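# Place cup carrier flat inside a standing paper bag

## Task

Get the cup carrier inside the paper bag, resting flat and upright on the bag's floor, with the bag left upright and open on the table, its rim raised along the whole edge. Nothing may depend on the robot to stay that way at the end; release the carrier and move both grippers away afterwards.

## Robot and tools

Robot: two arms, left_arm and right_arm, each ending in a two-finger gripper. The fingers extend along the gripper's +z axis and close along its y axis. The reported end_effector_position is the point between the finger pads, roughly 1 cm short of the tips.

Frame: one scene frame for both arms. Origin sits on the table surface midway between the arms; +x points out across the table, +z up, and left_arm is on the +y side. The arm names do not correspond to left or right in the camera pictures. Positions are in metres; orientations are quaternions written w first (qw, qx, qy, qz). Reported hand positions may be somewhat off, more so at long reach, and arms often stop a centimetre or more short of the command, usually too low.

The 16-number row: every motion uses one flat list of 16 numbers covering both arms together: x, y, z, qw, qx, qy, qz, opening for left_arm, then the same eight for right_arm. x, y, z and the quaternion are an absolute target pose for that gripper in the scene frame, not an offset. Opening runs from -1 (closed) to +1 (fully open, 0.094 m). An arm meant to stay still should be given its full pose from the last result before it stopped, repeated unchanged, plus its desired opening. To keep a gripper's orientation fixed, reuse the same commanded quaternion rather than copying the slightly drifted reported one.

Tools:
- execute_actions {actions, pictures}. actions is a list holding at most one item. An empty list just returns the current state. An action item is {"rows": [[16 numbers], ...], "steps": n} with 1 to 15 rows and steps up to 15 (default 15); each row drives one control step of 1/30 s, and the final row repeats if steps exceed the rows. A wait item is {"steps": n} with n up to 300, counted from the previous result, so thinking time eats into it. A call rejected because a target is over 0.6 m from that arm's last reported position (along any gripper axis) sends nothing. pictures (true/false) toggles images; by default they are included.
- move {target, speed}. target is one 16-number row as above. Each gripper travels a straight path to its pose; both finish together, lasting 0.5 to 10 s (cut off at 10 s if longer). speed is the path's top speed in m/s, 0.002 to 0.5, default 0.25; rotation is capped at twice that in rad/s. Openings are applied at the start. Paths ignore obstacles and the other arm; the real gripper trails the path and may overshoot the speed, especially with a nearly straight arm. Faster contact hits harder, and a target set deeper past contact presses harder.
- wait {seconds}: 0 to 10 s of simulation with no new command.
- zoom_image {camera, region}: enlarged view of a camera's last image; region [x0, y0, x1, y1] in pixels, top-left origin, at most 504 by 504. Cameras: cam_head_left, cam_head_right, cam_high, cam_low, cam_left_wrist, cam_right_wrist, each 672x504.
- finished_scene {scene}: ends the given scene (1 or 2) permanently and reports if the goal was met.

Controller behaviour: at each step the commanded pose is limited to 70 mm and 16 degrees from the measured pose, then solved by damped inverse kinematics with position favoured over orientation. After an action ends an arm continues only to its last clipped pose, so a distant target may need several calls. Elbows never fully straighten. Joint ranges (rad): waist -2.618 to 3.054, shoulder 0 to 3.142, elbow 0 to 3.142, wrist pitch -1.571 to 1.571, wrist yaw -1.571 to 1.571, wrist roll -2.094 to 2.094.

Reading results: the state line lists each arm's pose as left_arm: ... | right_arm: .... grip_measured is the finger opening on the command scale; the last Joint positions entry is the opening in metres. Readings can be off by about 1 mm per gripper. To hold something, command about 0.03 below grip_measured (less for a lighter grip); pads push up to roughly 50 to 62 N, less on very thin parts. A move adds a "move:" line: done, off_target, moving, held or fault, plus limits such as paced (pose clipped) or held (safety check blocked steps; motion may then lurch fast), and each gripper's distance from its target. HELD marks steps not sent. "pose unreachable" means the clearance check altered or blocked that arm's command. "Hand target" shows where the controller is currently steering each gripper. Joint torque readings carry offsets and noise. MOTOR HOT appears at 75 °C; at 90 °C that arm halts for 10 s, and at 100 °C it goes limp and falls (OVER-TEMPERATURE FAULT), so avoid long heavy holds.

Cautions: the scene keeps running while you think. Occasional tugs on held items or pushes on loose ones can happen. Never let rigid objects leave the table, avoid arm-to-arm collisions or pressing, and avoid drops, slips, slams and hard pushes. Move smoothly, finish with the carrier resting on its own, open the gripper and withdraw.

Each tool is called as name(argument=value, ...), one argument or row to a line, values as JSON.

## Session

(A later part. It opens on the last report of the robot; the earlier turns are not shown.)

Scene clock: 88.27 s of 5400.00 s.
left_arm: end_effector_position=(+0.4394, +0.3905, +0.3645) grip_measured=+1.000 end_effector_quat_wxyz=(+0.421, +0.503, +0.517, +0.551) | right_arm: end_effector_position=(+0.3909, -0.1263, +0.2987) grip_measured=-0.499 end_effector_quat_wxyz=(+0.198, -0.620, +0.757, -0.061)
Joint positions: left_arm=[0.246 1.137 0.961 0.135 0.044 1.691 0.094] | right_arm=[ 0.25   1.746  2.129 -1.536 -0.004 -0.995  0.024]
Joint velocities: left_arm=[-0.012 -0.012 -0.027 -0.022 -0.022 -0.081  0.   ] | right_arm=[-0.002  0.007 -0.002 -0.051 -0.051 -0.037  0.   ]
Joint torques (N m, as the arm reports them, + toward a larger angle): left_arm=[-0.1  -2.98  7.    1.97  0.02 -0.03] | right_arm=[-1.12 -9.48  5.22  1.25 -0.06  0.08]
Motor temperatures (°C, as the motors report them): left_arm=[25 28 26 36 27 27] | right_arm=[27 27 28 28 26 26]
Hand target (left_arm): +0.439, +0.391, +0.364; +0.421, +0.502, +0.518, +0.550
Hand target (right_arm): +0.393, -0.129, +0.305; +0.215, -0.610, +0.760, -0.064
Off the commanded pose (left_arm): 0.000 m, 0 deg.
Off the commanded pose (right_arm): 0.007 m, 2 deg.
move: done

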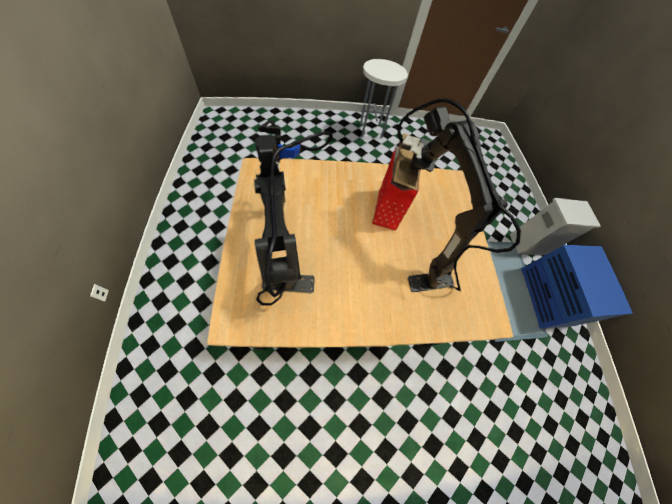

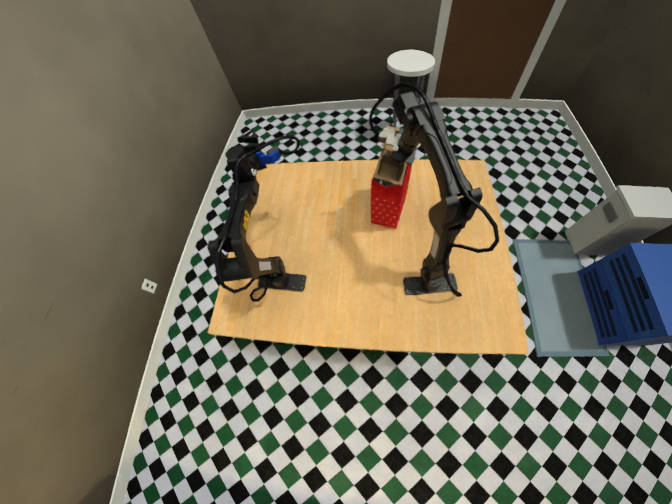

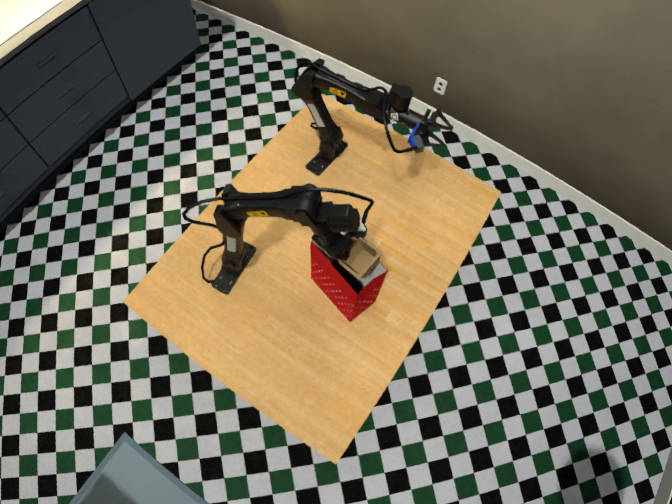

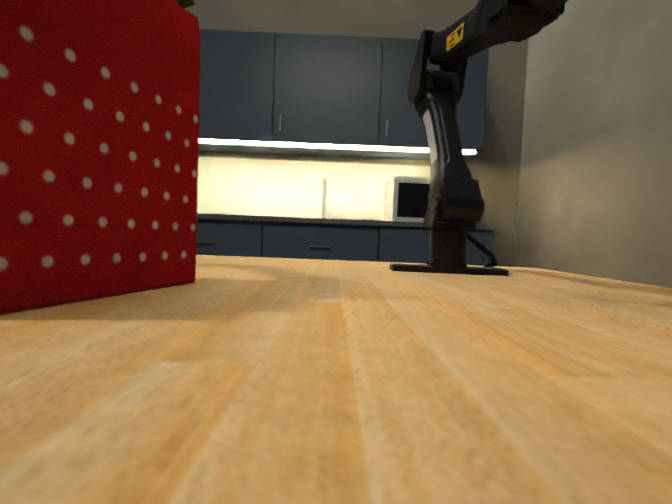

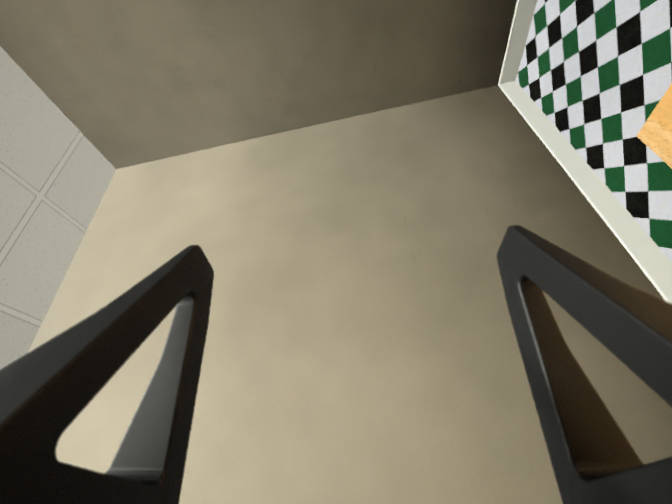

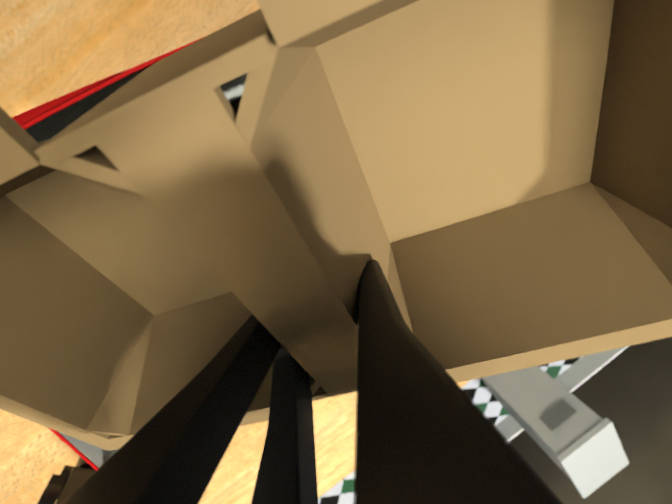

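move(
  target=[0.4394,0.3905,0.3645,0.421,0.502,0.518,0.55,1,0.397,-0.13,0.28,0.19,-0.595,0.779,-0.05,-0.53],
  speed=0.04,
)

zoom_image(
  camera="cam_head_right",
  region=[340,120,450,230],
)

zoom_image(
  camera="cam_high",
  region=[290,200,410,320],
)

Scene clock: 94.63 s of 5400.00 s.
left_arm: end_effector_position=(+0.4394, +0.3905, +0.3645) grip_measured=+1.000 end_effector_quat_wxyz=(+0.420, +0.503, +0.517, +0.551) | right_arm: end_effector_position=(+0.3927, -0.1293, +0.2783) grip_measured=-0.499 end_effector_quat_wxyz=(+0.178, -0.604, +0.775, -0.052)
Joint positions: left_arm=[0.246 1.137 0.961 0.135 0.044 1.692 0.094] | right_arm=[ 0.241  1.746  2.052 -1.504 -0.004 -0.956  0.024]
Joint velocities: left_arm=[-0.007 -0.007  0.007 -0.066 -0.037  0.022  0.   ] | right_arm=[ 0.007  0.002 -0.007 -0.022  0.022  0.007  0.   ]
Joint torques (N m, as the arm reports them, + toward a larger angle): left_arm=[ 0.01 -2.96  6.95  1.96  0.04 -0.04] | right_arm=[-1.01 -8.51  5.35  1.15 -0.12  0.1 ]
Motor temperatures (°C, as the motors report them): left_arm=[25 28 26 37 27 27] | right_arm=[27 27 28 29 26 26]
Hand target (left_arm): +0.439, +0.391, +0.364; +0.421, +0.502, +0.518, +0.550
Hand target (right_arm): +0.397, -0.130, +0.280; +0.190, -0.595, +0.779, -0.050
Off the commanded pose (left_arm): 0.000 m, 0 deg.
Off the commanded pose (right_arm): 0.005 m, 2 deg.
After step 90, 2.23 s passed at rest.
move: done

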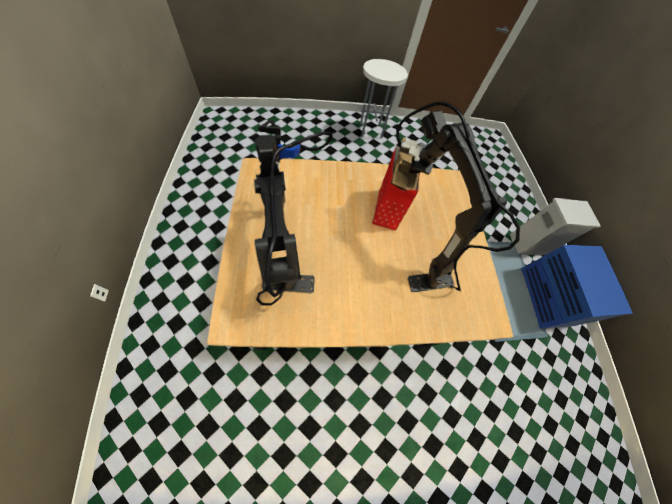

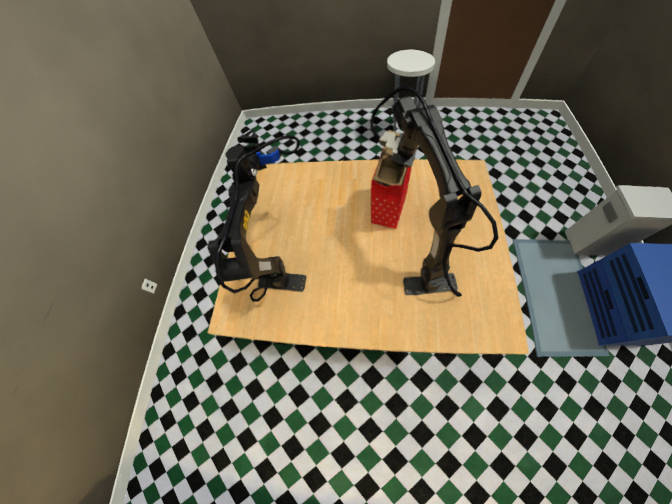

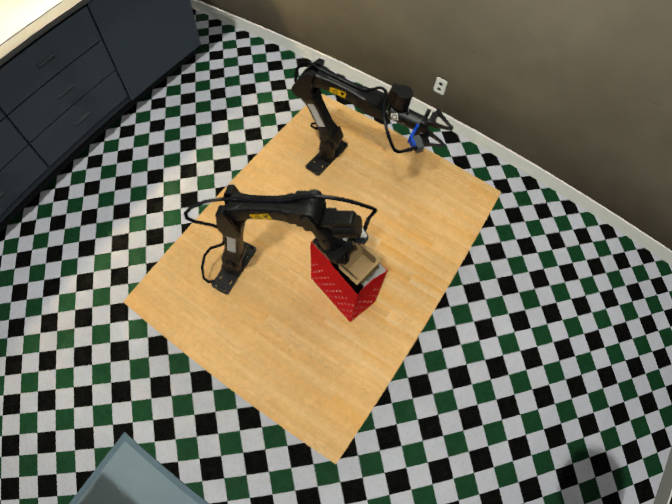

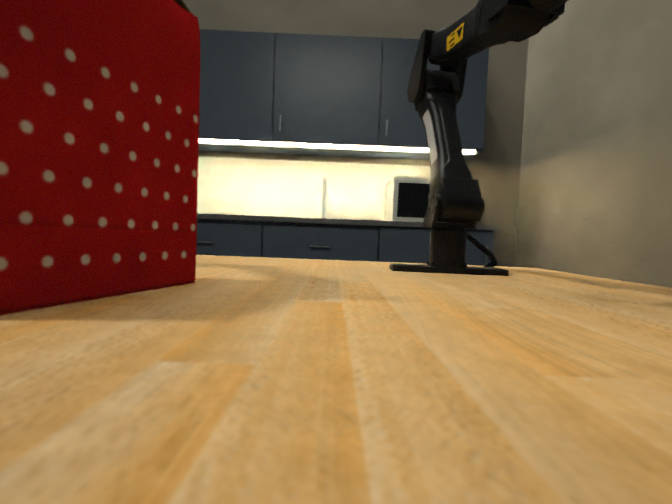

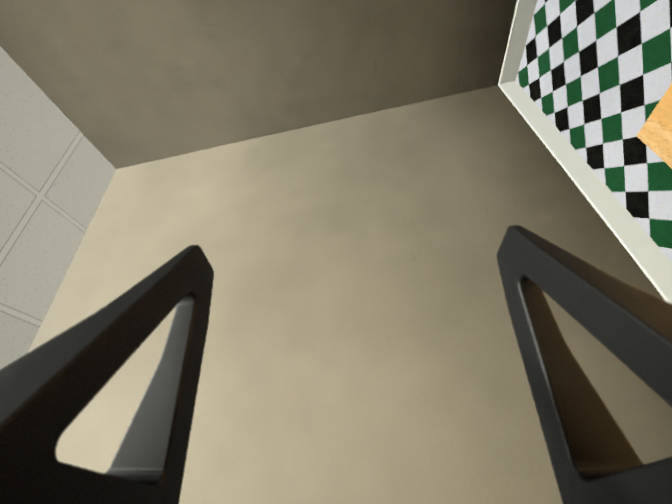

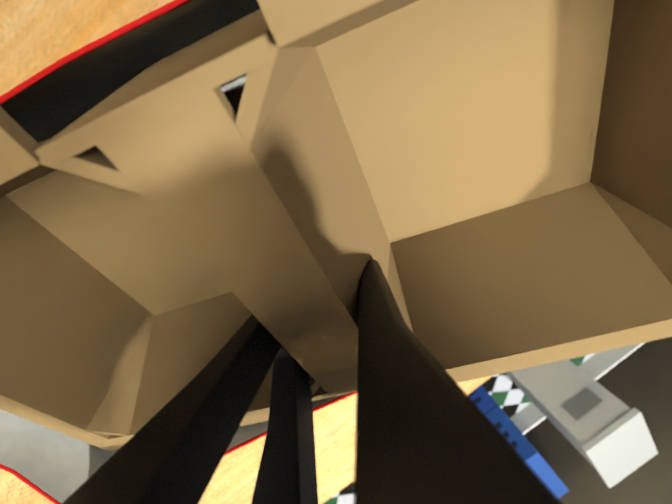

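Region (340, 120, 450, 230) of cam_head_right's 672x504 image, scaled by 4.582, with more detail than that image has.

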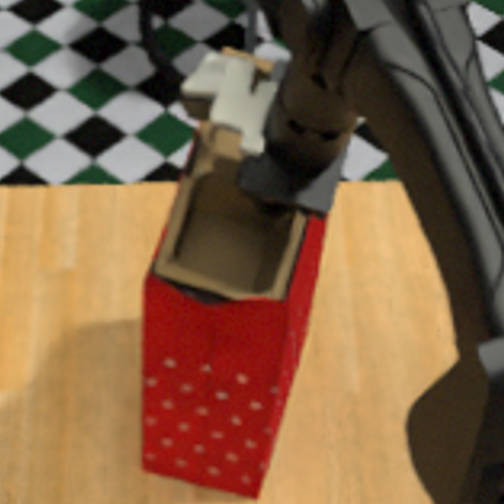

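Region (290, 200, 410, 320) of cam_high's 672x504 image, scaled by 4.200, with more detail than that image has.

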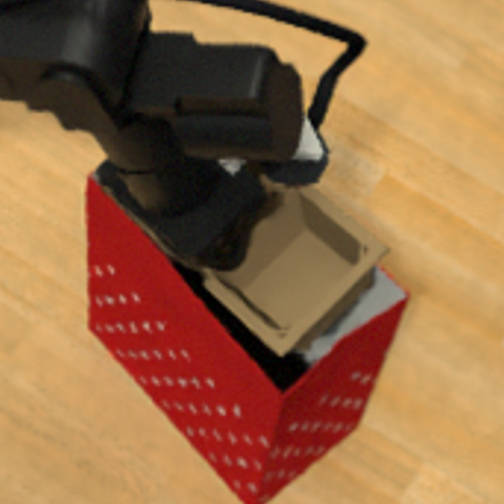

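move(
  target=[0.4394,0.3905,0.3645,0.421,0.502,0.518,0.55,1,0.39,-0.138,0.245,0.14,-0.595,0.791,-0.035,-0.53],
  speed=0.04,
)

zoom_image(
  camera="cam_head_left",
  region=[350,120,460,230],
)

zoom_image(
  camera="cam_high",
  region=[290,200,410,320],
)

Scene clock: 99.40 s of 5400.00 s.
left_arm: end_effector_position=(+0.4394, +0.3905, +0.3645) grip_measured=+1.000 end_effector_quat_wxyz=(+0.420, +0.503, +0.517, +0.551) | right_arm: end_effector_position=(+0.3860, -0.1373, +0.2466) grip_measured=-0.499 end_effector_quat_wxyz=(+0.134, -0.601, +0.787, -0.039)
Joint positions: left_arm=[0.246 1.137 0.961 0.135 0.044 1.692 0.094] | right_arm=[ 0.227  1.746  1.943 -1.489 -0.004 -0.952  0.024]
Joint velocities: left_arm=[-0.012 -0.002 -0.007  0.022 -0.022 -0.037  0.   ] | right_arm=[-0.002 -0.007 -0.017 -0.022  0.007  0.022  0.   ]
Joint torques (N m, as the arm reports them, + toward a larger angle): left_arm=[-0.04 -3.    6.98  1.97 -0.02 -0.04] | right_arm=[-1.02 -8.19  5.69  0.92 -0.14  0.05]
Motor temperatures (°C, as the motors report them): left_arm=[25 28 26 37 27 27] | right_arm=[27 27 28 29 26 26]
Hand target (left_arm): +0.439, +0.391, +0.364; +0.421, +0.502, +0.518, +0.550
Hand target (right_arm): +0.389, -0.138, +0.245; +0.140, -0.594, +0.791, -0.035
Off the commanded pose (left_arm): 0.000 m, 0 deg.
Off the commanded pose (right_arm): 0.004 m, 1 deg.
After step 90, 0.37 s passed at rest.
move: done

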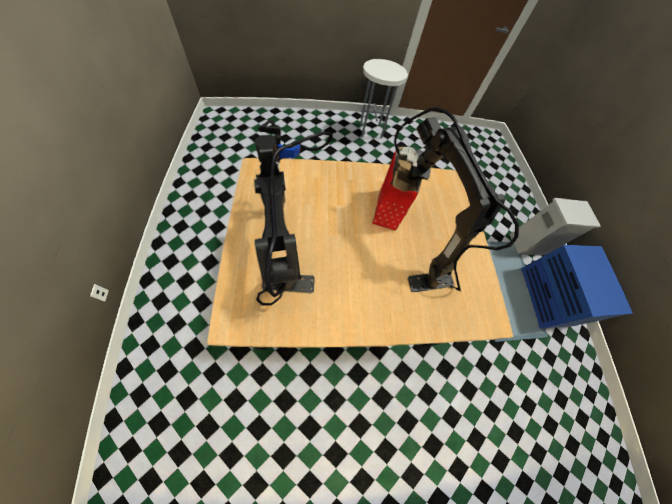

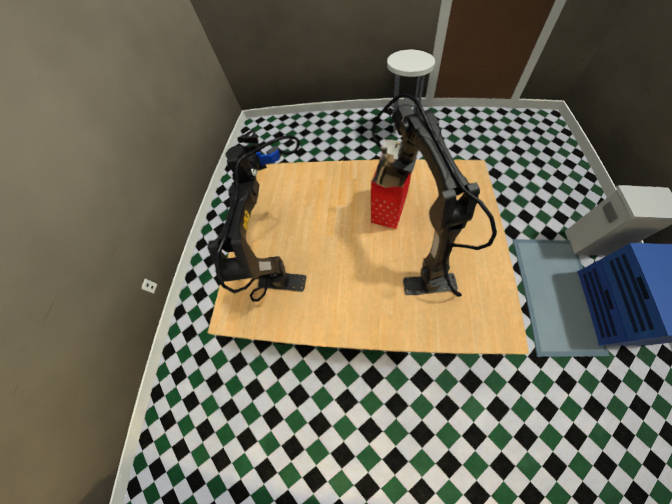

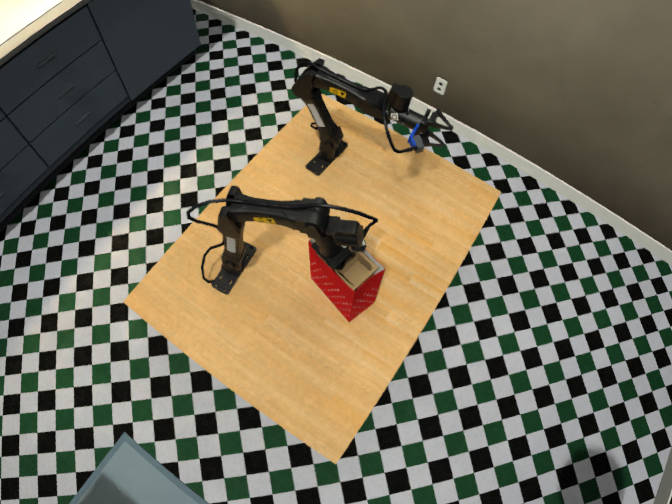

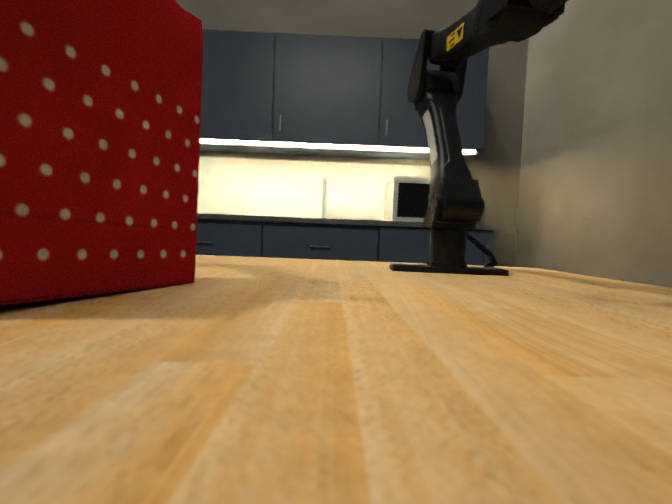

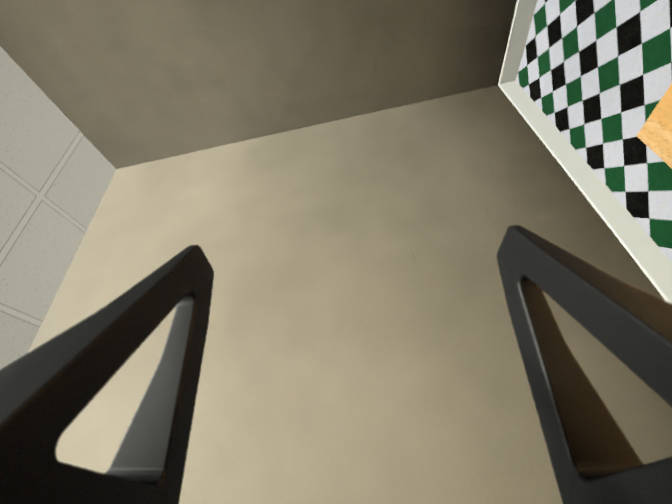

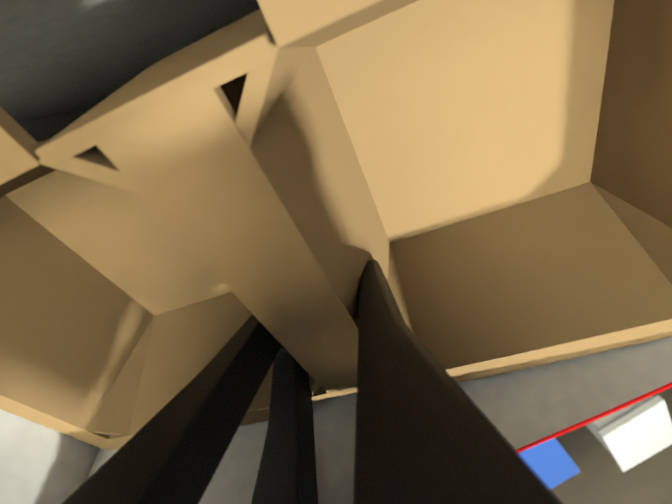

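Region (350, 120, 460, 230) of cam_head_left's 672x504 image, scaled by 4.582, with more detail than that image has.

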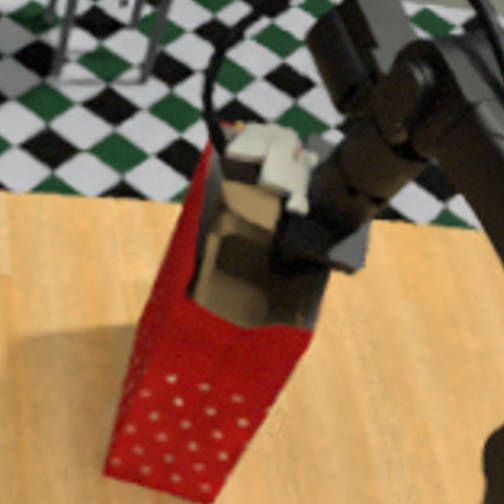

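Region (290, 200, 410, 320) of cam_high's 672x504 image, scaled by 4.200, with more detail than that image has.

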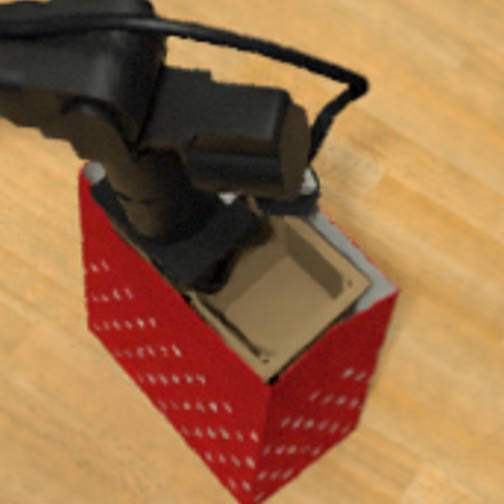

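move(
  target=[0.4394,0.3905,0.3645,0.421,0.502,0.518,0.55,1,0.392,-0.138,0.205,0.06,-0.595,0.801,-0.01,-0.53],
  speed=0.04,
)

zoom_image(
  camera="cam_head_left",
  region=[350,120,460,230],
)

zoom_image(
  camera="cam_high",
  region=[290,200,410,320],
)

Scene clock: 105.37 s of 5400.00 s.
left_arm: end_effector_position=(+0.4394, +0.3905, +0.3645) grip_measured=+1.000 end_effector_quat_wxyz=(+0.420, +0.503, +0.517, +0.551) | right_arm: end_effector_position=(+0.3901, -0.1358, +0.2033) grip_measured=-0.499 end_effector_quat_wxyz=(+0.060, -0.602, +0.796, -0.016)
Joint positions: left_arm=[0.246 1.137 0.961 0.135 0.044 1.692 0.094] | right_arm=[ 0.227  1.866  1.943 -1.523 -0.004 -0.941  0.024]
Joint velocities: left_arm=[-0.002 -0.002  0.002 -0.022 -0.007 -0.051  0.   ] | right_arm=[-0.002 -0.002  0.002 -0.007  0.007 -0.066  0.001]
Joint torques (N m, as the arm reports them, + toward a larger angle): left_arm=[ 0.03 -3.03  7.01  1.94  0.02 -0.06] | right_arm=[-1.13 -8.5   8.62  0.29 -0.13  0.1 ]
Motor temperatures (°C, as the motors report them): left_arm=[25 28 26 37 27 27] | right_arm=[27 27 28 28 26 26]
Hand target (left_arm): +0.439, +0.391, +0.364; +0.421, +0.502, +0.518, +0.550
Hand target (right_arm): +0.391, -0.138, +0.205; +0.060, -0.594, +0.802, -0.011
Off the commanded pose (left_arm): 0.000 m, 0 deg.
Off the commanded pose (right_arm): 0.003 m, 1 deg.
After step 90, 0.67 s passed at rest.
move: done

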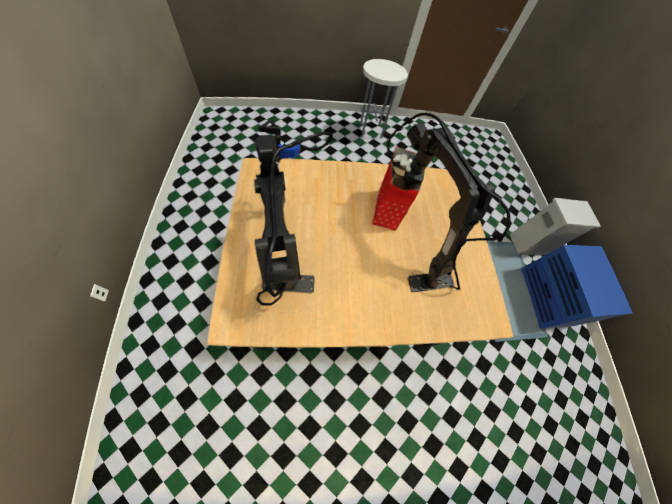

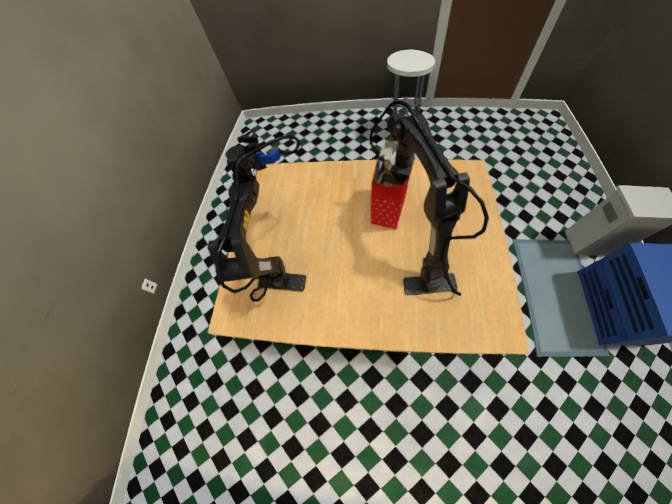

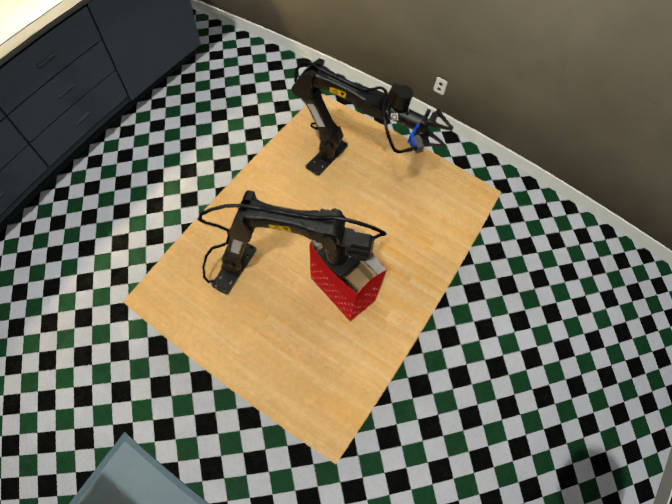

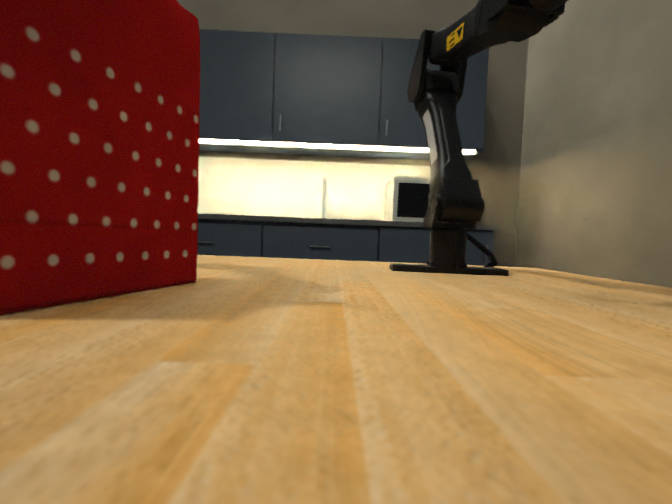

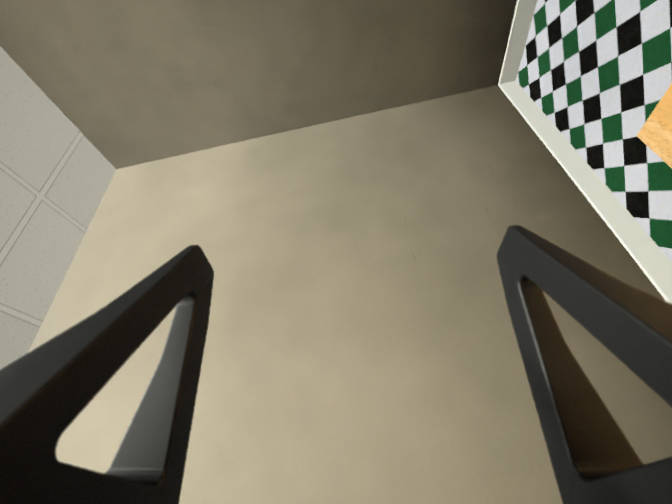

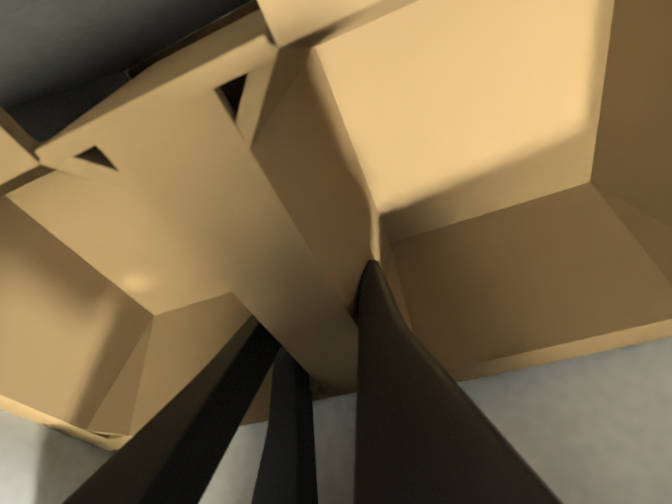

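Region (350, 120, 460, 230) of cam_head_left's 672x504 image, scaled by 4.582, with more detail than that image has.

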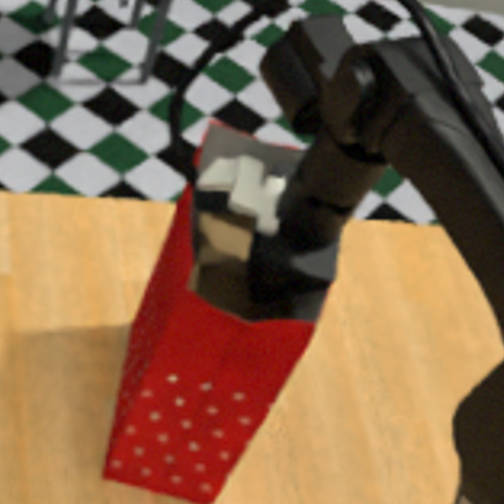

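Region (290, 200, 410, 320) of cam_high's 672x504 image, scaled by 4.200, with more detail than that image has.

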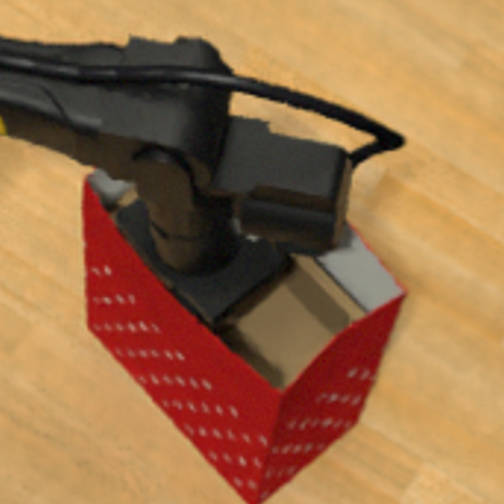

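move(
  target=[0.4394,0.3905,0.3645,0.421,0.502,0.518,0.55,1,0.392,-0.138,0.16,0.03,-0.595,0.803,-0.005,-0.53],
  speed=0.04,
)

zoom_image(
  camera="cam_head_left",
  region=[350,120,460,230],
)

zoom_image(
  camera="cam_high",
  region=[290,200,410,320],
)

Scene clock: 111.03 s of 5400.00 s.
left_arm: end_effector_position=(+0.4394, +0.3905, +0.3645) grip_measured=+1.000 end_effector_quat_wxyz=(+0.420, +0.503, +0.517, +0.551) | right_arm: end_effector_position=(+0.3878, -0.1366, +0.1643) grip_measured=-0.499 end_effector_quat_wxyz=(+0.029, -0.601, +0.799, -0.006)
Joint positions: left_arm=[0.246 1.137 0.961 0.135 0.044 1.692 0.094] | right_arm=[ 0.227  1.886  1.817 -1.442 -0.004 -0.937  0.024]
Joint velocities: left_arm=[-0.002 -0.002 -0.012  0.007  0.007 -0.007  0.   ] | right_arm=[-0.007  0.002  0.012  0.037 -0.066 -0.051  0.   ]
Joint torques (N m, as the arm reports them, + toward a larger angle): left_arm=[-0.06 -2.97  6.99  1.94  0.02 -0.04] | right_arm=[-0.8  -8.97  5.94  0.48 -0.03  0.04]
Motor temperatures (°C, as the motors report them): left_arm=[25 28 26 37 27 27] | right_arm=[27 27 28 28 26 26]
Hand target (left_arm): +0.439, +0.391, +0.364; +0.421, +0.502, +0.518, +0.550
Hand target (right_arm): +0.391, -0.138, +0.160; +0.030, -0.595, +0.803, -0.005
Off the commanded pose (left_arm): 0.000 m, 0 deg.
Off the commanded pose (right_arm): 0.006 m, 1 deg.
After step 90, 1.23 s passed at rest.
move: done

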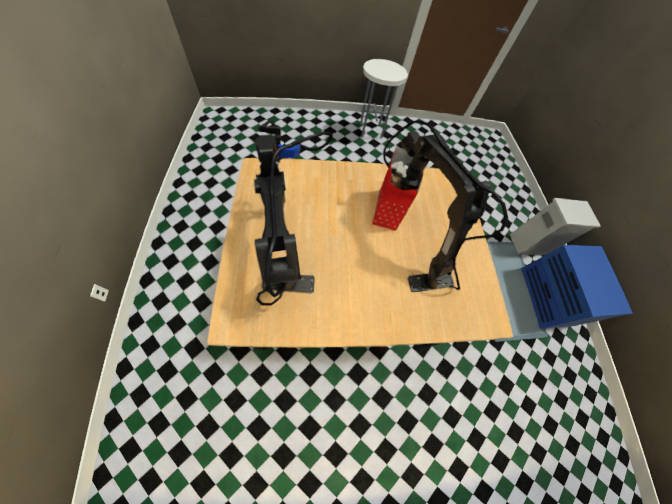

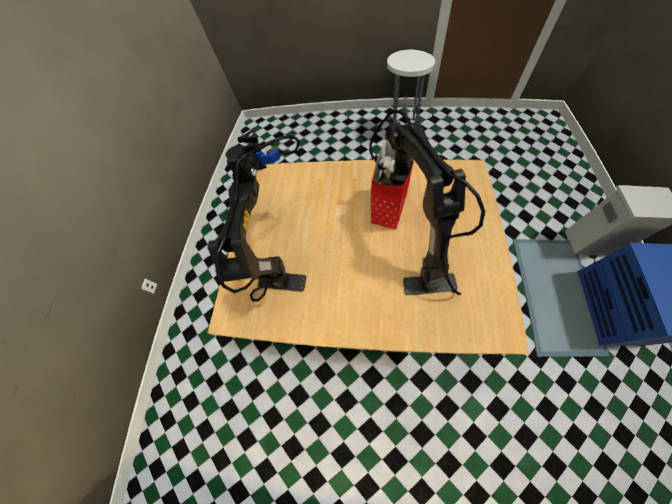

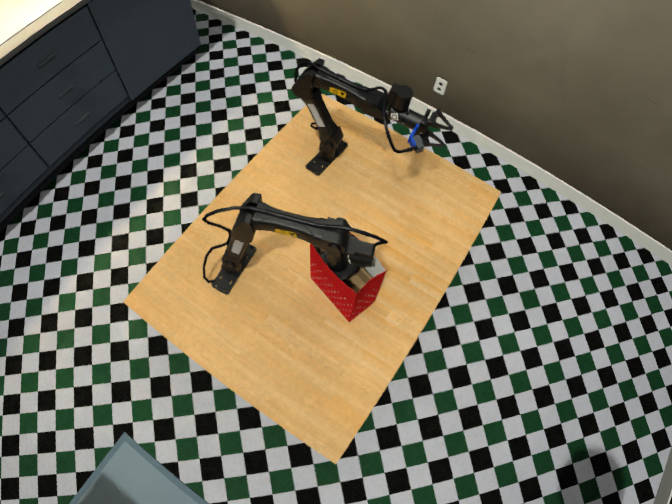

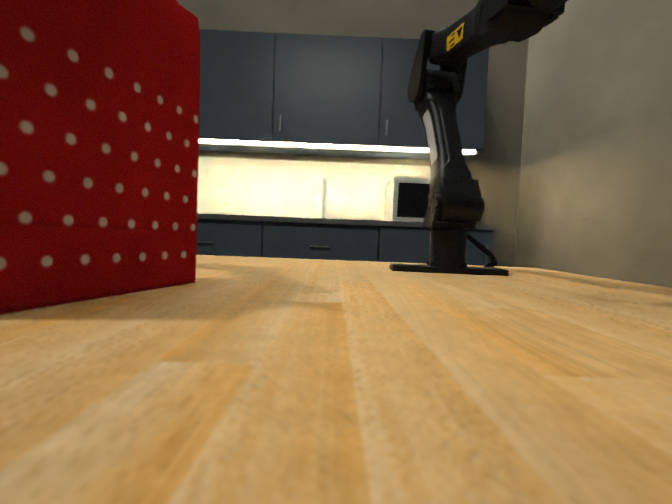

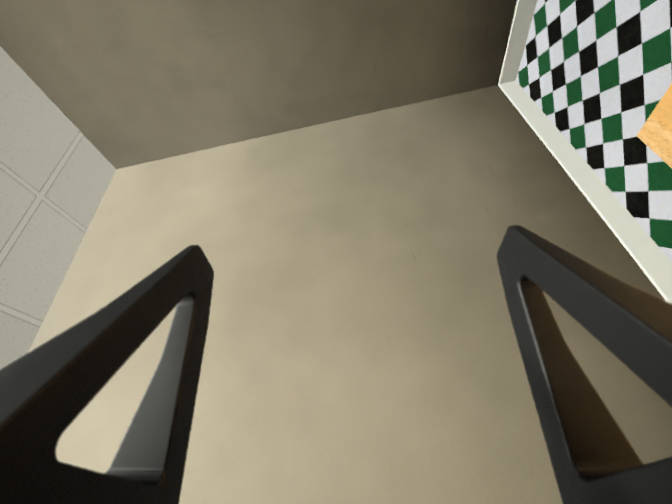

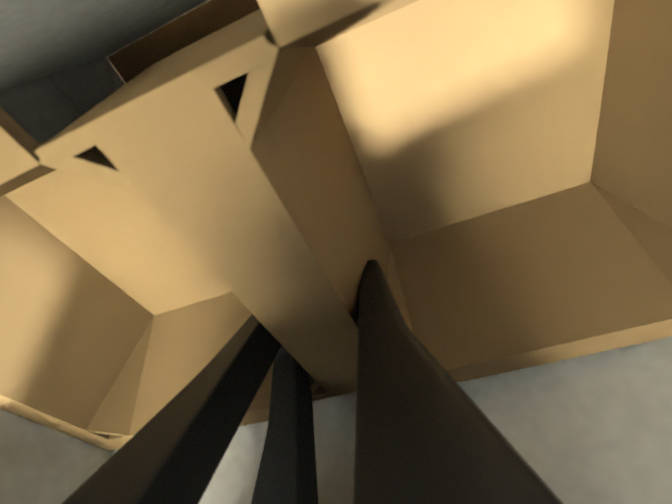

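Region (350, 120, 460, 230) of cam_head_left's 672x504 image, scaled by 4.582, with more detail than that image has.

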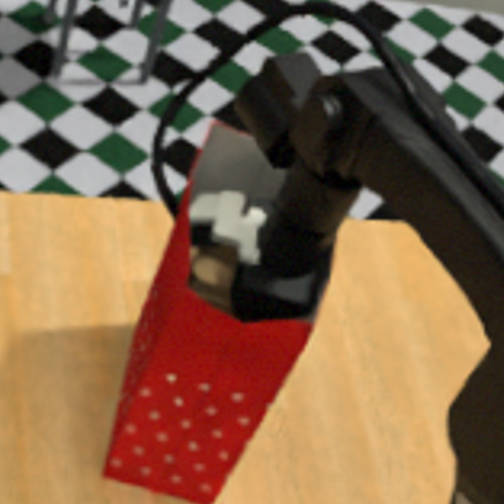

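Region (290, 200, 410, 320) of cam_high's 672x504 image, scaled by 4.200, with more detail than that image has.

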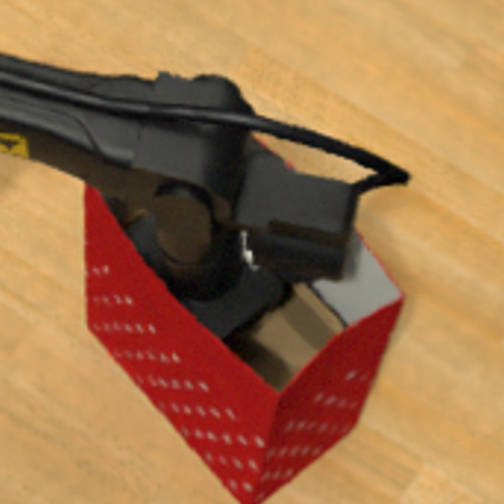

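move(
  target=[0.4394,0.3905,0.3645,0.421,0.502,0.518,0.55,1,0.39,-0.136,0.06,0,-0.595,0.804,0,-0.53],
  speed=0.06,
)

zoom_image(
  camera="cam_head_left",
  region=[350,120,460,230],
)

zoom_image(
  camera="cam_high",
  region=[290,200,410,320],
)

Scene clock: 128.57 s of 5400.00 s.
left_arm: end_effector_position=(+0.4394, +0.3905, +0.3645) grip_measured=+1.000 end_effector_quat_wxyz=(+0.420, +0.503, +0.517, +0.551) | right_arm: end_effector_position=(+0.3862, -0.1374, +0.0647) grip_measured=-0.499 end_effector_quat_wxyz=(-0.002, -0.596, +0.803, +0.002)
Joint positions: left_arm=[0.246 1.137 0.961 0.135 0.044 1.692 0.094] | right_arm=[ 0.227  1.949  1.506 -1.133 -0.004 -0.925  0.024]
Joint velocities: left_arm=[-0.002 -0.002 -0.017  0.022  0.037  0.007  0.   ] | right_arm=[-0.007  0.002 -0.012 -0.022  0.051 -0.066 -0.001]
Joint torques (N m, as the arm reports them, + toward a larger angle): left_arm=[-0.07 -3.13  6.99  1.94  0.01 -0.03] | right_arm=[ 0.18 -9.4   5.87  0.37  0.05  0.06]
Motor temperatures (°C, as the motors report them): left_arm=[25 28 27 38 27 27] | right_arm=[27 28 28 27 25 26]
Hand target (left_arm): +0.439, +0.391, +0.364; +0.421, +0.502, +0.518, +0.550
Hand target (right_arm): +0.388, -0.137, +0.060; -0.000, -0.594, +0.804, -0.000
Off the commanded pose (left_arm): 0.000 m, 0 deg.
Off the commanded pose (right_arm): 0.006 m, 0 deg.
After step 90, 12.40 s passed at rest.
move: done

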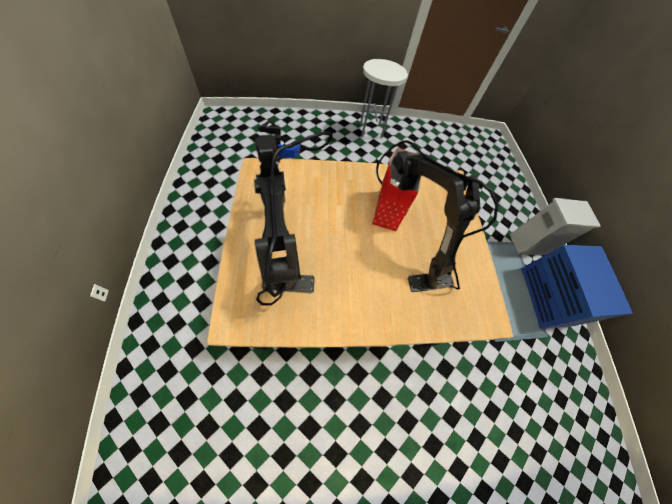

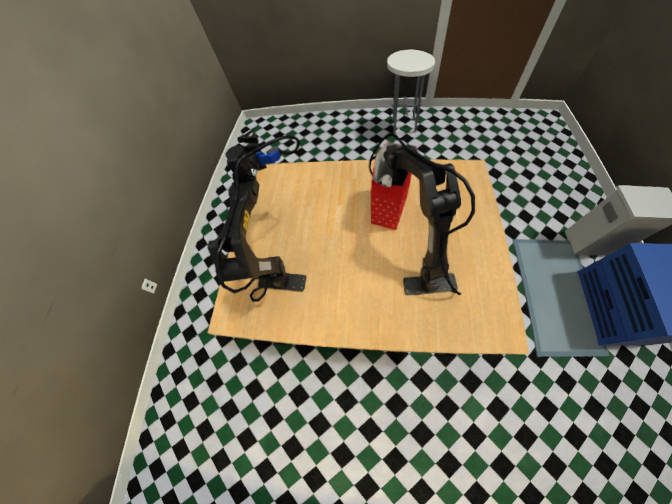

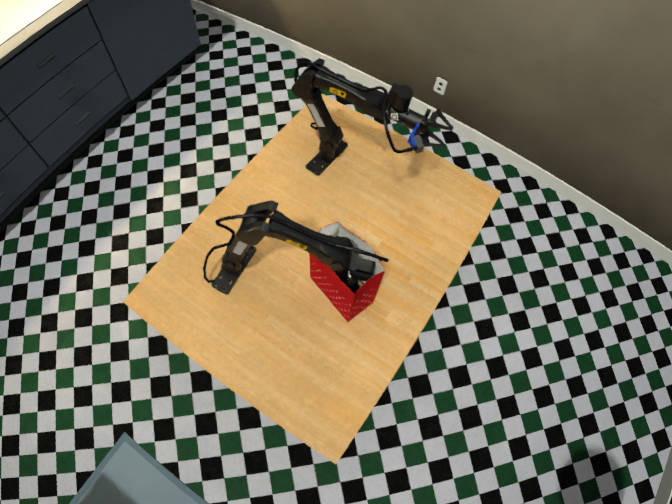

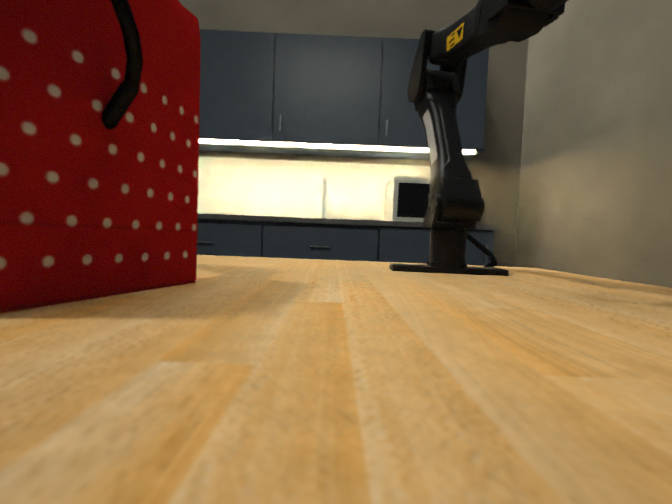

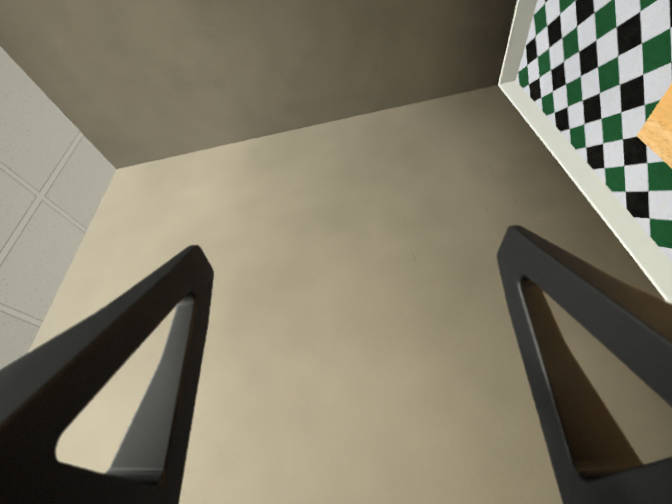

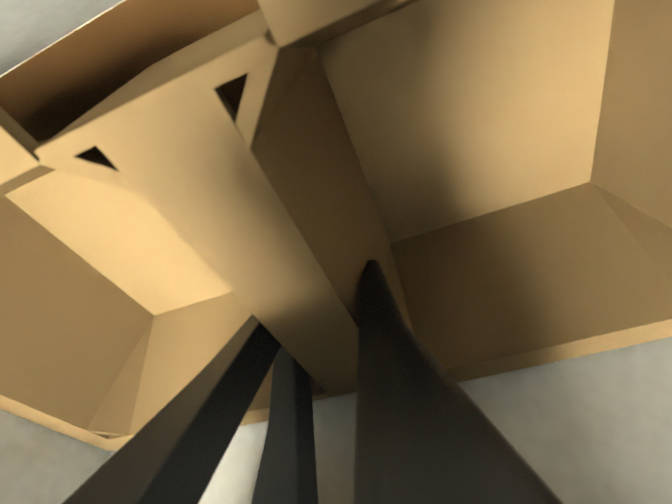

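Region (350, 120, 460, 230) of cam_head_left's 672x504 image, scaled by 4.582, with more detail than that image has.

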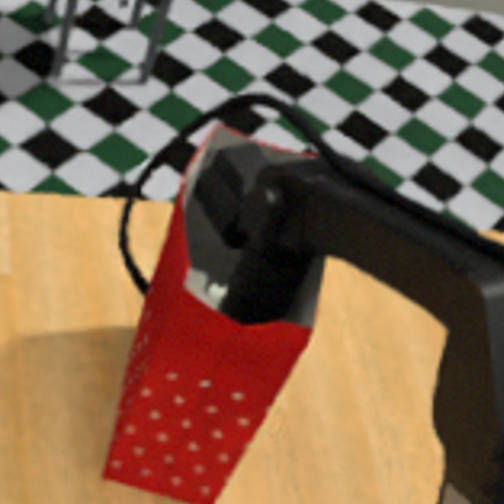

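Region (290, 200, 410, 320) of cam_high's 672x504 image, scaled by 4.200, with more detail than that image has.

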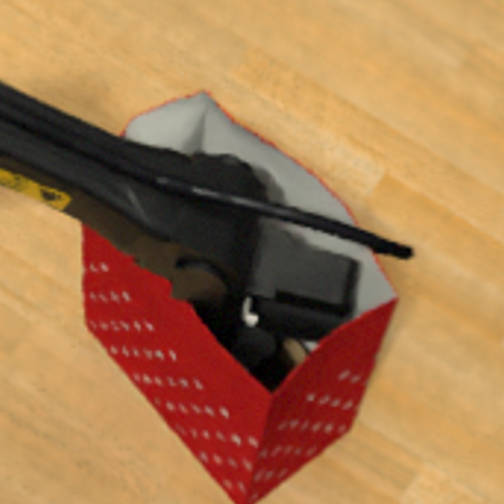

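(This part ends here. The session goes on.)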